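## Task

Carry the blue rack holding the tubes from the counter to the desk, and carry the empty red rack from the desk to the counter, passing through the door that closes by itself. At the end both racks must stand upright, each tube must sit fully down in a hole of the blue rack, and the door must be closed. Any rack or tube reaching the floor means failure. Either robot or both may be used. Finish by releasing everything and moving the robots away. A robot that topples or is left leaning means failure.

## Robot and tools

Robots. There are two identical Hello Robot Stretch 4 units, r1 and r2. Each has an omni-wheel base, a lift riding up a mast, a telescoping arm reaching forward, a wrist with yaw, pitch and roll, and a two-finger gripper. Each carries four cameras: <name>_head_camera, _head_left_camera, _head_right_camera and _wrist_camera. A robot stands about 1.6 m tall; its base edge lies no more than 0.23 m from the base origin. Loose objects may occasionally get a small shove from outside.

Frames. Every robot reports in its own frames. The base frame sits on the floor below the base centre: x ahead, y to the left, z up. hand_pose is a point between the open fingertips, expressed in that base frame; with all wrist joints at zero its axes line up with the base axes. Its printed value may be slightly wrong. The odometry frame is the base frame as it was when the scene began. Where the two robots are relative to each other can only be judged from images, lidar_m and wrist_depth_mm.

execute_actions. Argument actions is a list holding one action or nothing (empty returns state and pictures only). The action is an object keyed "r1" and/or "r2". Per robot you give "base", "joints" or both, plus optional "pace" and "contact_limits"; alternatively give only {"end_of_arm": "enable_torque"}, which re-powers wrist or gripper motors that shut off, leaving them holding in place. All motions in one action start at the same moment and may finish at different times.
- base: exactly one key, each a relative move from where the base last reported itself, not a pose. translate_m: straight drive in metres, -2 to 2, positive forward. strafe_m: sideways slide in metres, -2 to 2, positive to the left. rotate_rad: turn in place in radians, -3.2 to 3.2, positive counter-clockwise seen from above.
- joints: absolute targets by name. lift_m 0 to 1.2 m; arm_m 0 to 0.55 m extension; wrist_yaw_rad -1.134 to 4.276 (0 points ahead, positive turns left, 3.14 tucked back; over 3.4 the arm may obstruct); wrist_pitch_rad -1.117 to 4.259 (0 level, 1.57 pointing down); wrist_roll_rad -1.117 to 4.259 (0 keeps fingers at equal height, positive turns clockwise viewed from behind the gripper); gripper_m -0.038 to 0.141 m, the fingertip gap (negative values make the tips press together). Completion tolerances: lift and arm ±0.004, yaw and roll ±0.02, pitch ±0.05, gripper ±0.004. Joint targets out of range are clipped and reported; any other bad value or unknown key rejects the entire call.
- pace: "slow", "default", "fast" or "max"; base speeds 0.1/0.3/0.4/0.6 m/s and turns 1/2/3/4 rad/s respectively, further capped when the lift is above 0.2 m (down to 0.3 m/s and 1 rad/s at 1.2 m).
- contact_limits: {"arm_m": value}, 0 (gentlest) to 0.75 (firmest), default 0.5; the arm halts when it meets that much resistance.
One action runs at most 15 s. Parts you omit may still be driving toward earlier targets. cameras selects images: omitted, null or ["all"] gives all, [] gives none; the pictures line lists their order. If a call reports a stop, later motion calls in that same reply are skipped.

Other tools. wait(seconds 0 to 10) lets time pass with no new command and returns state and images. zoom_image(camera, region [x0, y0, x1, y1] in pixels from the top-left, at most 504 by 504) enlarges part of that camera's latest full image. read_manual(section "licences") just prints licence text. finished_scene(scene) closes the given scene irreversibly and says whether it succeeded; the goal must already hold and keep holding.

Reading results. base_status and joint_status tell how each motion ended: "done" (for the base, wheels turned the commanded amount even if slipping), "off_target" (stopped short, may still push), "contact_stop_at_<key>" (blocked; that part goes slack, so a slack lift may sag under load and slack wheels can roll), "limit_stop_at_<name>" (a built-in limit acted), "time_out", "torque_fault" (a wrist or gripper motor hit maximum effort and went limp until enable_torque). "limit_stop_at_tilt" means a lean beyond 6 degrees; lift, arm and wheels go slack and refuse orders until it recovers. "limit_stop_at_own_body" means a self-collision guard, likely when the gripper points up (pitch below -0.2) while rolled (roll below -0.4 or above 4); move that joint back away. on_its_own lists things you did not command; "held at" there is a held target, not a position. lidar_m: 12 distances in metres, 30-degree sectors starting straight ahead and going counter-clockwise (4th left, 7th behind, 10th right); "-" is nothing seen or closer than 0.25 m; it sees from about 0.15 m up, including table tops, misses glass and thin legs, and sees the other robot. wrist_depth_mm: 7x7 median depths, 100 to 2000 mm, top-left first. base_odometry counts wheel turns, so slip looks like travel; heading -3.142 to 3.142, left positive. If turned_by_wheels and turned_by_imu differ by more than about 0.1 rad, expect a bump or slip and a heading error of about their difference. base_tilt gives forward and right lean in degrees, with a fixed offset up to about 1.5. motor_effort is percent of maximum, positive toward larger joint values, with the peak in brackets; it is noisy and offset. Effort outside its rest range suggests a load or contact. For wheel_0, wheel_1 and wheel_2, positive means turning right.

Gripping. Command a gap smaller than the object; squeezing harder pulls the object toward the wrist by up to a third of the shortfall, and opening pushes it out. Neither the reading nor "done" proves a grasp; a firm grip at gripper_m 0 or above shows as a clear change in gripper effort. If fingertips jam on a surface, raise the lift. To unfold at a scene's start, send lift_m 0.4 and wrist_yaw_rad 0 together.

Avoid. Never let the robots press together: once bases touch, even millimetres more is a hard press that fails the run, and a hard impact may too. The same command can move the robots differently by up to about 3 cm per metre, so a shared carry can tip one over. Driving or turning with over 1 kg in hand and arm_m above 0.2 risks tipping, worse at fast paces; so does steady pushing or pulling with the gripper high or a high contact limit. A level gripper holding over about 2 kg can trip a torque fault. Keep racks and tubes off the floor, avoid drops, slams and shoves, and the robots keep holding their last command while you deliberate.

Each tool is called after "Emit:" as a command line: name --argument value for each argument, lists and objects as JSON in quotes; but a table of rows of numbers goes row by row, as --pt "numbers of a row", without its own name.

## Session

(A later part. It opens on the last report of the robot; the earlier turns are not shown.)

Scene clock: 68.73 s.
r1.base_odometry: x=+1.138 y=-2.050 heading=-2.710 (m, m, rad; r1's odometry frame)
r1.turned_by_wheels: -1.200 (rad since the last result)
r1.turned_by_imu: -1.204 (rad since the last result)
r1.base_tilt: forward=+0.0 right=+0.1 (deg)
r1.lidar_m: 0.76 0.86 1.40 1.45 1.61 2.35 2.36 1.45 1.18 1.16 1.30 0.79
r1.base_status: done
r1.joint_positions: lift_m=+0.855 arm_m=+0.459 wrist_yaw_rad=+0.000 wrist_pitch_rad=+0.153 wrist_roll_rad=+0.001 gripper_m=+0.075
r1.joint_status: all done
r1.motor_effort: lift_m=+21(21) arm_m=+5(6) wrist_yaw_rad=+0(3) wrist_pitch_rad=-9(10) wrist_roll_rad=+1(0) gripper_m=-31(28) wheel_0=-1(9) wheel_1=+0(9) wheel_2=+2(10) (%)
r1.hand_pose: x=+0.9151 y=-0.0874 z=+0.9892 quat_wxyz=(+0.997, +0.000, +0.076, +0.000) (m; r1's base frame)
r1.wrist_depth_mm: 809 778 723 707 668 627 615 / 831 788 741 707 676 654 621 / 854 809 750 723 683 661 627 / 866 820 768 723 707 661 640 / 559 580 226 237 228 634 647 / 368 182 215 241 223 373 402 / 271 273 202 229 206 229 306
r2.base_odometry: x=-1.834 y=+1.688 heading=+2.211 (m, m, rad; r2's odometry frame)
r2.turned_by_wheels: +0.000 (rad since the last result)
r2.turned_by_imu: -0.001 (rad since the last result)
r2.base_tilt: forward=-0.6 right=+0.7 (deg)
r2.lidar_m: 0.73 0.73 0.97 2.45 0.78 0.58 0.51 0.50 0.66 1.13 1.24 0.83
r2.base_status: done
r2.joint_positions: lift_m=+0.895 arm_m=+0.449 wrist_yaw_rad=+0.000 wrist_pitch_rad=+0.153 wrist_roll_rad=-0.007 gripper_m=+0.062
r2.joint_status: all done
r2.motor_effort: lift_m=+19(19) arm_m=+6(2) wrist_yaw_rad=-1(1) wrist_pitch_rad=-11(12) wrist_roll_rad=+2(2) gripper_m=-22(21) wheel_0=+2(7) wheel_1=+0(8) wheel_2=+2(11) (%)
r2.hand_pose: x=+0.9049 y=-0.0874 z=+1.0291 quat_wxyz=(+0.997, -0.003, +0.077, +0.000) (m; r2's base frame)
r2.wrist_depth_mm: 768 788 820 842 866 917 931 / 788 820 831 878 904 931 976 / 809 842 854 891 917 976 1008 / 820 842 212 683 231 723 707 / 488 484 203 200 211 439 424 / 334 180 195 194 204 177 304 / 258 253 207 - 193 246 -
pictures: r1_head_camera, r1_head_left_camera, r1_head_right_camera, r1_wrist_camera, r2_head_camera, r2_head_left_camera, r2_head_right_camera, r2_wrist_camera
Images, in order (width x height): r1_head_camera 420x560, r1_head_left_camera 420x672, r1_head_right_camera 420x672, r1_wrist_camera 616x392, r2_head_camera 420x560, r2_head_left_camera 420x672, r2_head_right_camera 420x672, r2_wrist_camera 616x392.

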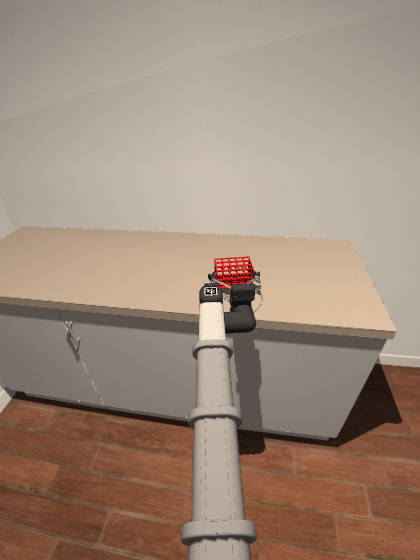

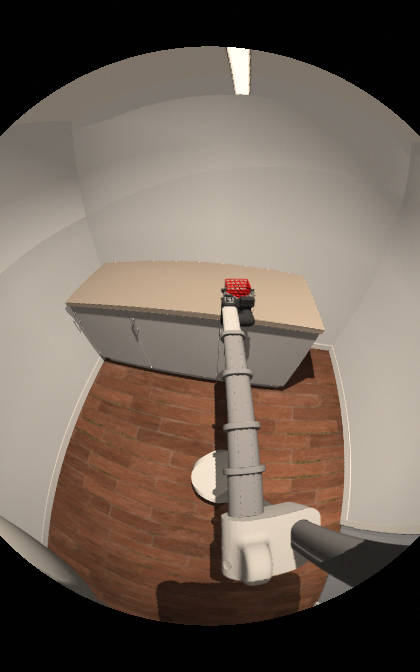

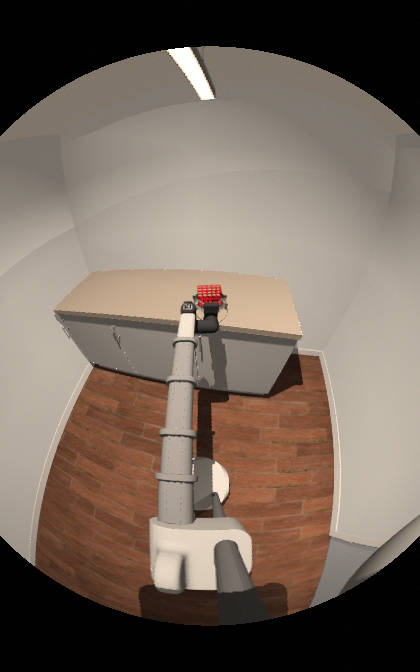

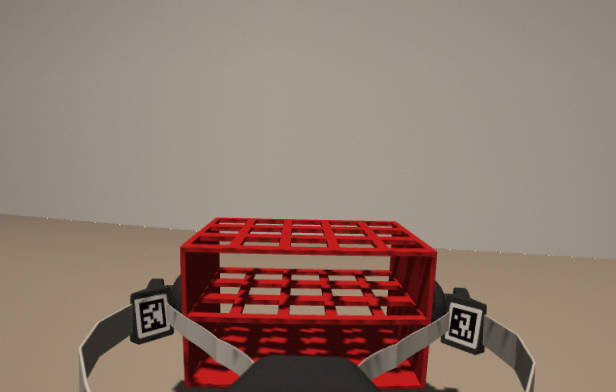

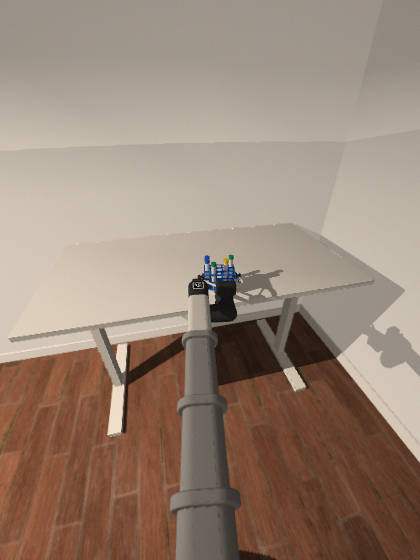

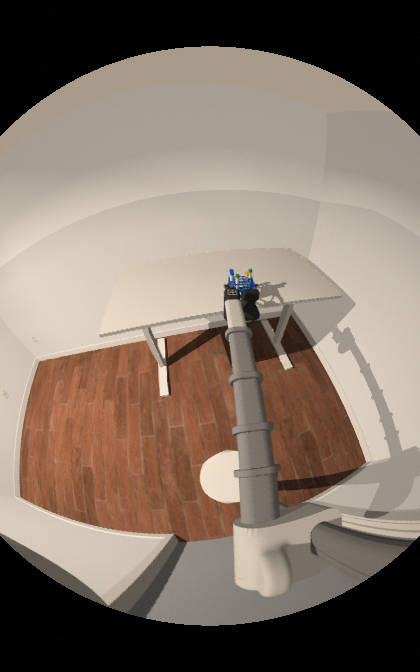

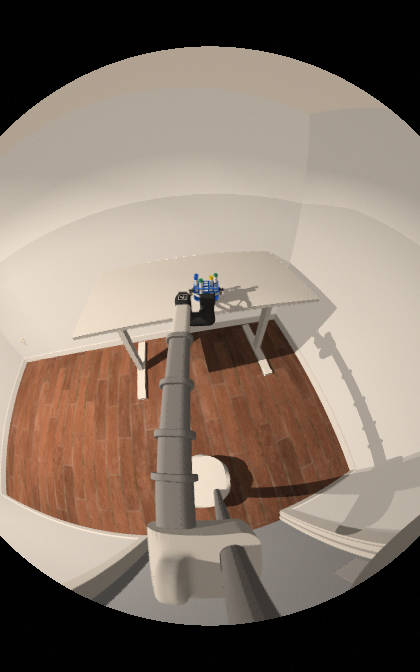

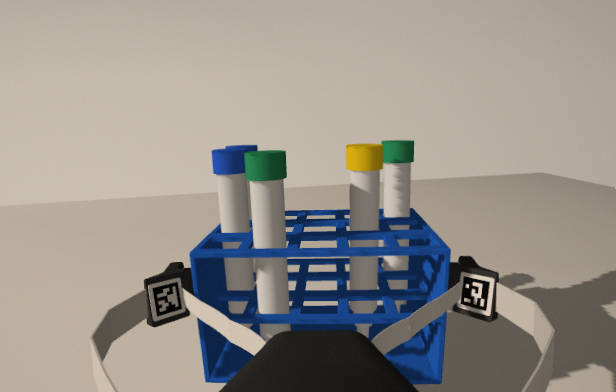

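Emit:
execute_actions --actions '[{"r1": {"joints": {"lift_m": 0.821, "gripper_m": 0.141}, "pace": "max"}, "r2": {"joints": {"lift_m": 0.868, "gripper_m": 0.141}, "pace": "max"}}]'

Scene clock: 71.67 s.
r1.base_odometry: x=+1.138 y=-2.050 heading=-2.710 (m, m, rad; r1's odometry frame)
r1.turned_by_wheels: +0.000 (rad since the last result)
r1.turned_by_imu: +0.000 (rad since the last result)
r1.base_tilt: forward=+0.0 right=+0.1 (deg)
r1.lidar_m: 0.78 0.87 1.39 1.43 1.61 2.35 2.34 1.44 1.18 1.16 1.30 0.78
r1.base_status: not commanded
r1.joint_positions: lift_m=+0.821 arm_m=+0.459 wrist_yaw_rad=+0.000 wrist_pitch_rad=+0.152 wrist_roll_rad=+0.001 gripper_m=+0.141
r1.joint_status: all done
r1.motor_effort: lift_m=+19(21) arm_m=+5(5) wrist_yaw_rad=+0(1) wrist_pitch_rad=-8(11) wrist_roll_rad=+1(0) gripper_m=-4(30) wheel_0=-1(1) wheel_1=+0(0) wheel_2=+2(2) (%)
r1.hand_pose: x=+0.9151 y=-0.0874 z=+0.9555 quat_wxyz=(+0.997, +0.000, +0.076, +0.000) (m; r1's base frame)
r1.wrist_depth_mm: 809 759 723 691 676 634 609 / 820 768 732 715 683 640 627 / 842 798 759 723 691 654 627 / 842 809 768 741 699 676 640 / 449 466 273 439 283 504 512 / 297 211 231 257 221 277 320 / 223 224 224 143 228 233 239
r2.base_odometry: x=-1.834 y=+1.688 heading=+2.211 (m, m, rad; r2's odometry frame)
r2.turned_by_wheels: +0.000 (rad since the last result)
r2.turned_by_imu: +0.000 (rad since the last result)
r2.base_tilt: forward=-0.5 right=+0.7 (deg)
r2.lidar_m: 0.73 0.75 0.93 2.46 0.79 0.57 0.51 0.51 0.65 1.10 1.26 0.83
r2.base_status: not commanded
r2.joint_positions: lift_m=+0.868 arm_m=+0.449 wrist_yaw_rad=+0.000 wrist_pitch_rad=+0.152 wrist_roll_rad=-0.007 gripper_m=+0.141
r2.joint_status: all done
r2.motor_effort: lift_m=+16(18) arm_m=+6(6) wrist_yaw_rad=+0(1) wrist_pitch_rad=-7(13) wrist_roll_rad=+3(2) gripper_m=-1(21) wheel_0=+2(2) wheel_1=+0(0) wheel_2=+2(2) (%)
r2.hand_pose: x=+0.9050 y=-0.0874 z=+1.0027 quat_wxyz=(+0.997, -0.003, +0.076, +0.000) (m; r2's base frame)
r2.wrist_depth_mm: 768 798 831 842 878 917 931 / 788 809 854 878 904 931 976 / 809 831 866 891 917 976 991 / 759 723 544 272 252 627 597 / 415 407 224 219 220 340 359 / 282 266 226 210 221 237 259 / 218 214 216 - 213 204 208
pictures: r1_head_camera, r1_head_left_camera, r1_head_right_camera, r1_wrist_camera, r2_head_camera, r2_head_left_camera, r2_head_right_camera, r2_wrist_camera
Images, in order (width x height): r1_head_camera 420x560, r1_head_left_camera 420x672, r1_head_right_camera 420x672, r1_wrist_camera 616x392, r2_head_camera 420x560, r2_head_left_camera 420x672, r2_head_right_camera 420x672, r2_wrist_camera 616x392.

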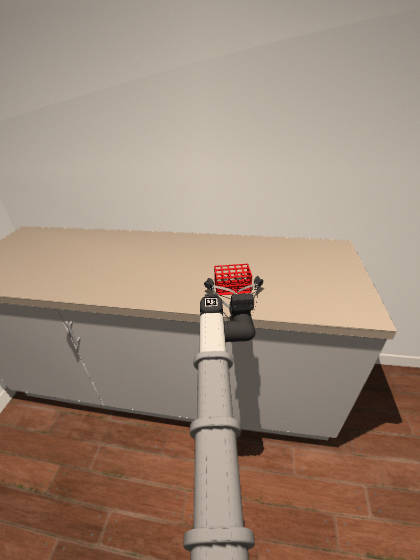

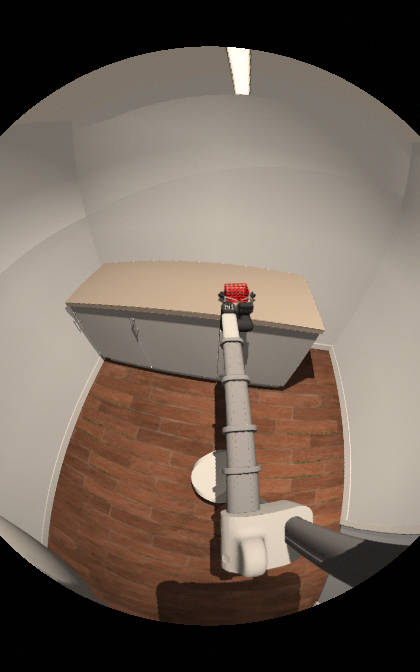

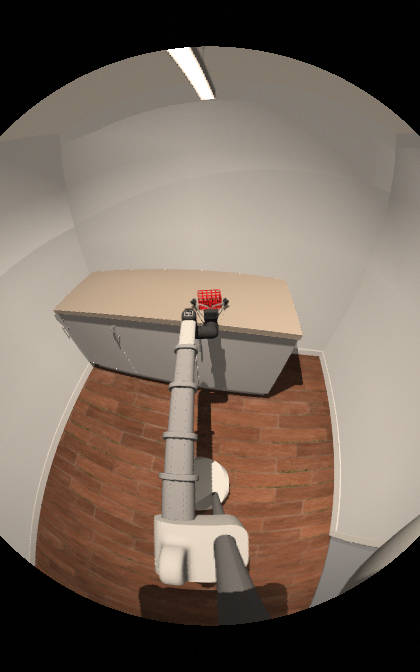

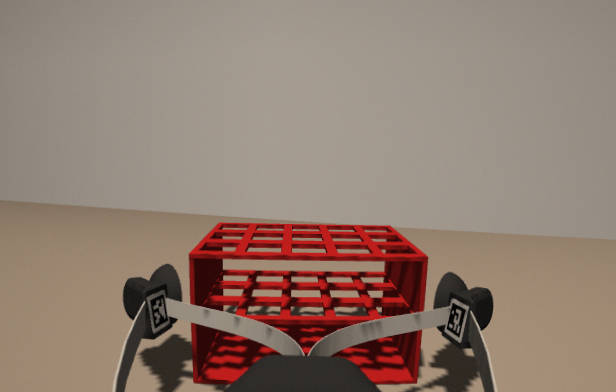

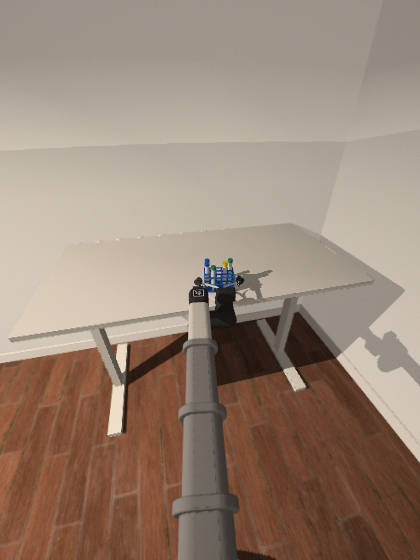

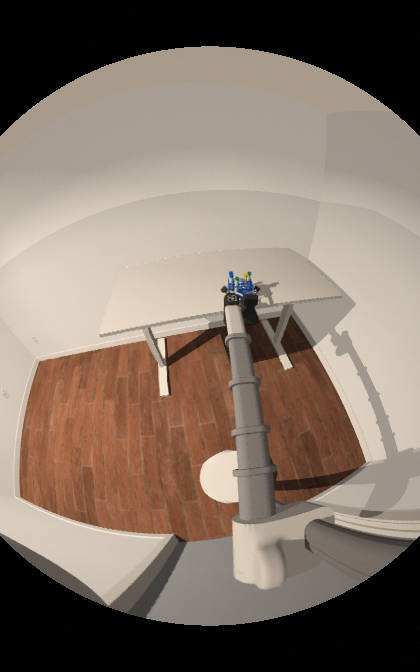

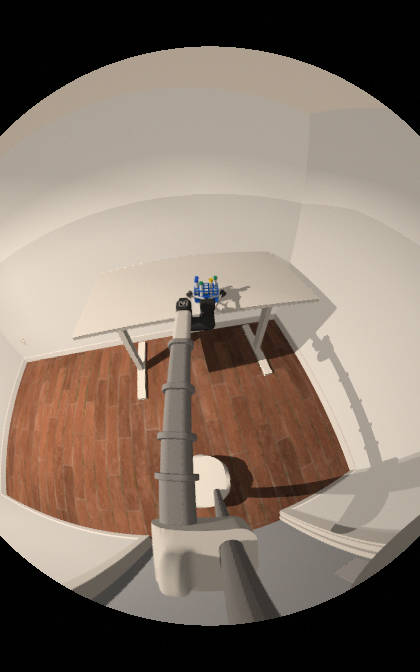

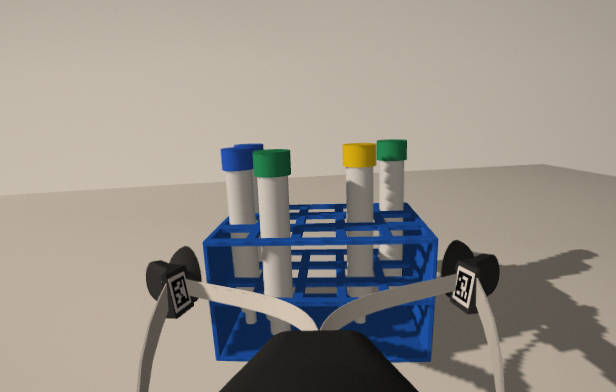

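Emit:
execute_actions --actions '[{"r1": {"joints": {"arm_m": 0.1}, "pace": "max"}, "r2": {"joints": {"arm_m": 0.1}, "pace": "max"}}]'

Scene clock: 73.47 s.
r1.base_odometry: x=+1.138 y=-2.050 heading=-2.710 (m, m, rad; r1's odometry frame)
r1.turned_by_wheels: +0.000 (rad since the last result)
r1.turned_by_imu: +0.000 (rad since the last result)
r1.base_tilt: forward=+0.1 right=+0.1 (deg)
r1.lidar_m: 0.75 0.87 1.39 1.45 1.60 2.36 2.35 1.43 1.18 1.17 1.32 0.77
r1.base_status: not commanded
r1.joint_positions: lift_m=+0.821 arm_m=+0.101 wrist_yaw_rad=+0.000 wrist_pitch_rad=+0.152 wrist_roll_rad=+0.001 gripper_m=+0.141
r1.joint_status: all done
r1.motor_effort: lift_m=+19(19) arm_m=-5(5) wrist_yaw_rad=+1(1) wrist_pitch_rad=-8(8) wrist_roll_rad=+0(0) gripper_m=+0(1) wheel_0=-1(1) wheel_1=+0(0) wheel_2=+2(2) (%)
r1.hand_pose: x=+0.5570 y=-0.0875 z=+0.9555 quat_wxyz=(+0.997, +0.000, +0.076, +0.000) (m; r1's base frame)
r1.wrist_depth_mm: 1182 1138 1118 1060 991 946 917 / 1229 1160 1098 1060 1008 976 931 / 1255 1182 1118 1078 1025 976 946 / 931 976 1042 759 1025 991 931 / 525 508 488 500 508 512 517 / 564 210 488 473 430 402 399 / 580 535 508 142 455 433 421
r2.base_odometry: x=-1.834 y=+1.688 heading=+2.211 (m, m, rad; r2's odometry frame)
r2.turned_by_wheels: +0.000 (rad since the last result)
r2.turned_by_imu: +0.000 (rad since the last result)
r2.base_tilt: forward=-0.6 right=+0.6 (deg)
r2.lidar_m: 0.74 0.75 0.94 2.44 0.80 0.57 0.51 0.52 0.63 1.12 1.26 0.84
r2.base_status: not commanded
r2.joint_positions: lift_m=+0.868 arm_m=+0.101 wrist_yaw_rad=+0.000 wrist_pitch_rad=+0.152 wrist_roll_rad=-0.007 gripper_m=+0.141
r2.joint_status: all done
r2.motor_effort: lift_m=+16(17) arm_m=-6(6) wrist_yaw_rad=+1(1) wrist_pitch_rad=-9(8) wrist_roll_rad=+2(2) gripper_m=-2(2) wheel_0=+2(2) wheel_1=+0(0) wheel_2=+2(2) (%)
r2.hand_pose: x=+0.5571 y=-0.0875 z=+1.0026 quat_wxyz=(+0.997, -0.003, +0.076, +0.000) (m; r2's base frame)
r2.wrist_depth_mm: 1078 1098 1138 1182 1205 1255 1281 / 1098 1118 1182 1205 1255 1281 1308 / 1118 1160 1205 1205 1281 1308 1336 / 768 732 707 574 640 634 609 / 459 449 466 1366 1366 508 1336 / 1255 1255 1336 1366 1430 991 1366 / 891 1308 1366 - 1499 1499 1397
pictures: r1_head_camera, r1_head_left_camera, r1_head_right_camera, r1_wrist_camera, r2_head_camera, r2_head_left_camera, r2_head_right_camera, r2_wrist_camera
Images, in order (width x height): r1_head_camera 420x560, r1_head_left_camera 420x672, r1_head_right_camera 420x672, r1_wrist_camera 616x392, r2_head_camera 420x560, r2_head_left_camera 420x672, r2_head_right_camera 420x672, r2_wrist_camera 616x392.

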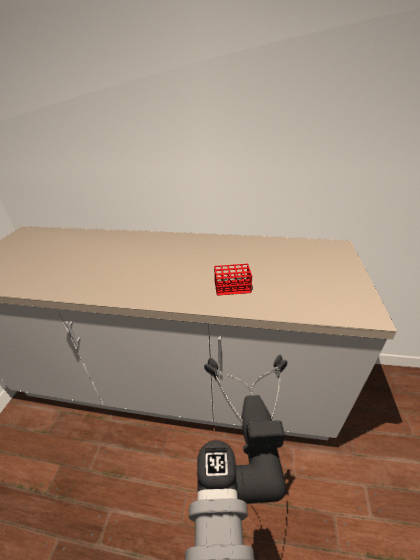

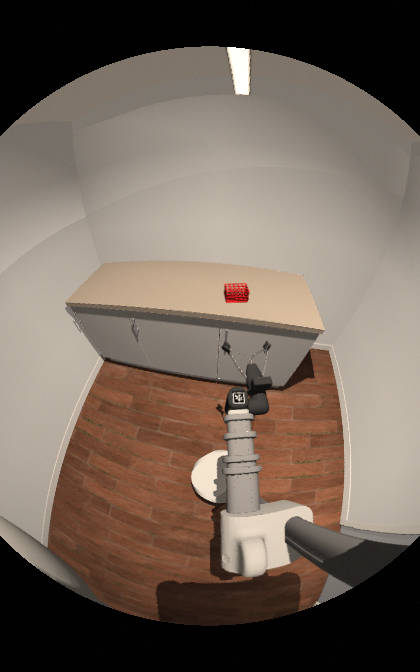

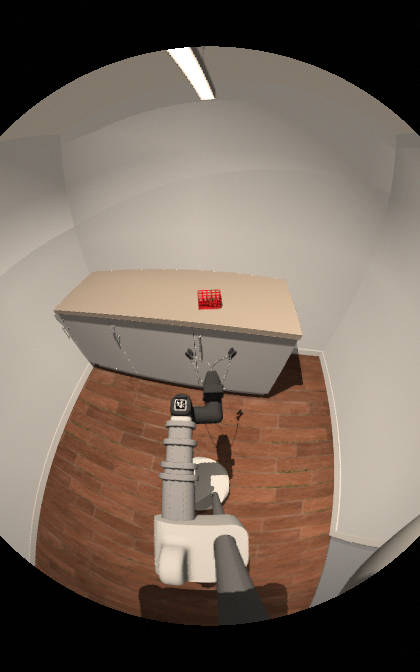

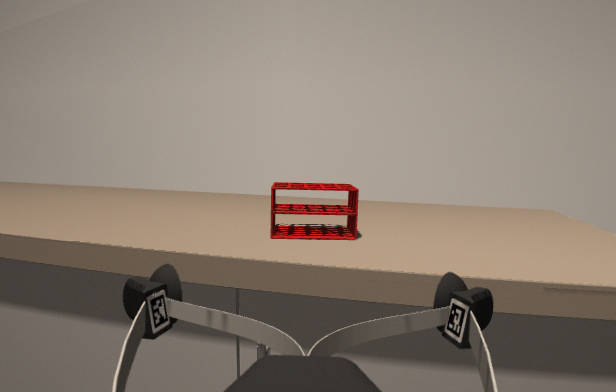

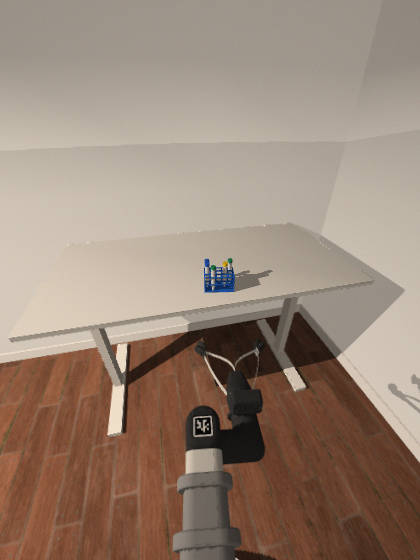

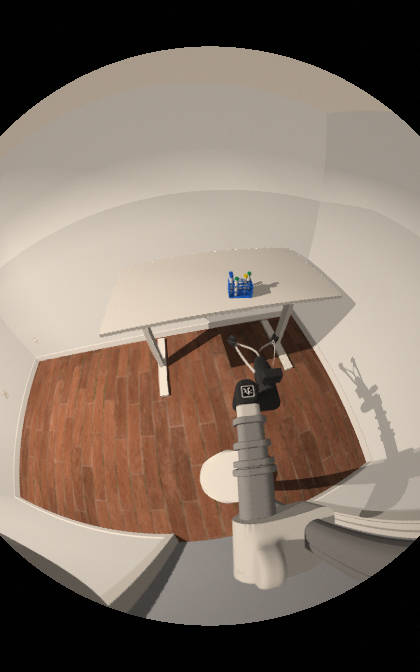

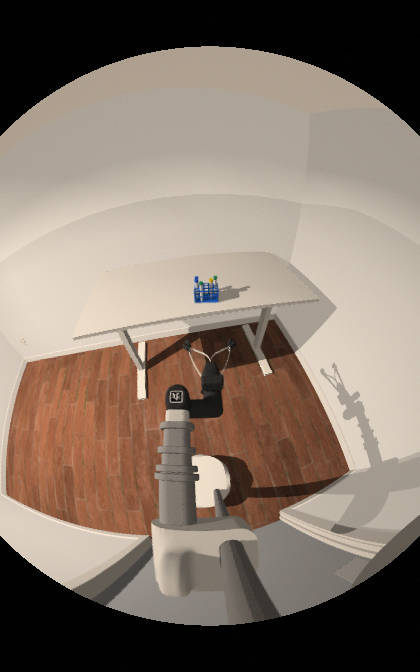

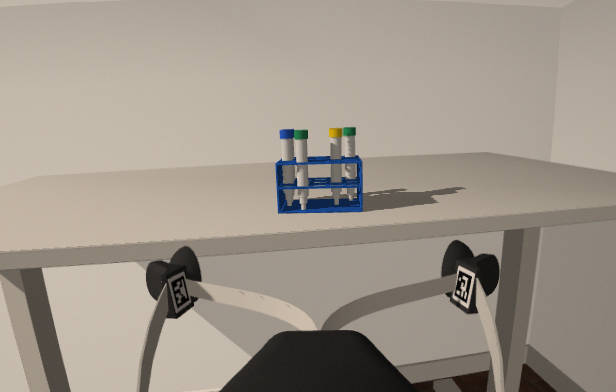

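Let me verify the tubes and the door before finishing.

Emit:
zoom_image --camera "r2_wrist_camera" --region '[250, 110, 400, 230]'

Emit:
zoom_image --camera "r1_head_right_camera" --region '[250, 440, 420, 640]'

Emit:
zoom_image --camera "r2_head_right_camera" --region '[40, 470, 420, 640]'

Region (250, 110, 400, 230) of r2_wrist_camera's 616x392 image, scaled by 3.360; it fills the top 403 rows of this view, and the rest is white.

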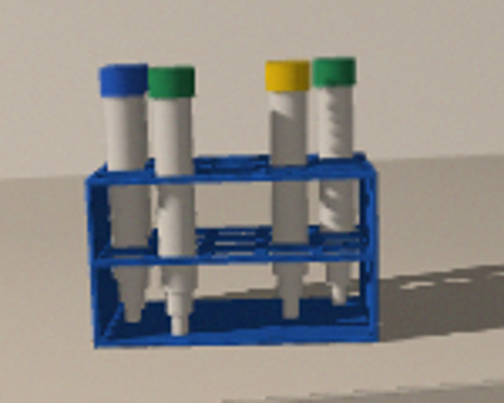

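Region (250, 440, 420, 640) of r1_head_right_camera's 420x672 image, scaled by 2.520, with more detail than that image has; it fills the left 428 columns of this view, and the rest is white.

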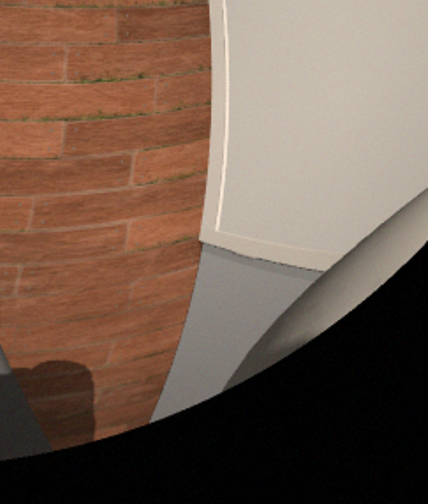

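Region (40, 470, 420, 640) of r2_head_right_camera's 420x672 image, scaled by 1.326, with more detail than that image has; it fills the top 225 rows of this view, and the rest is white.

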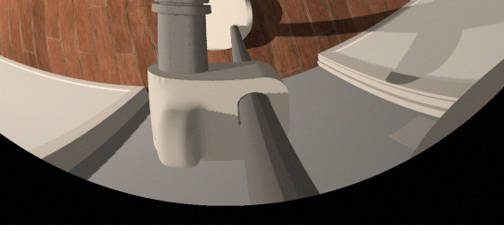

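Emit:
finished_scene --scene 2

The scene is finished: the task was done.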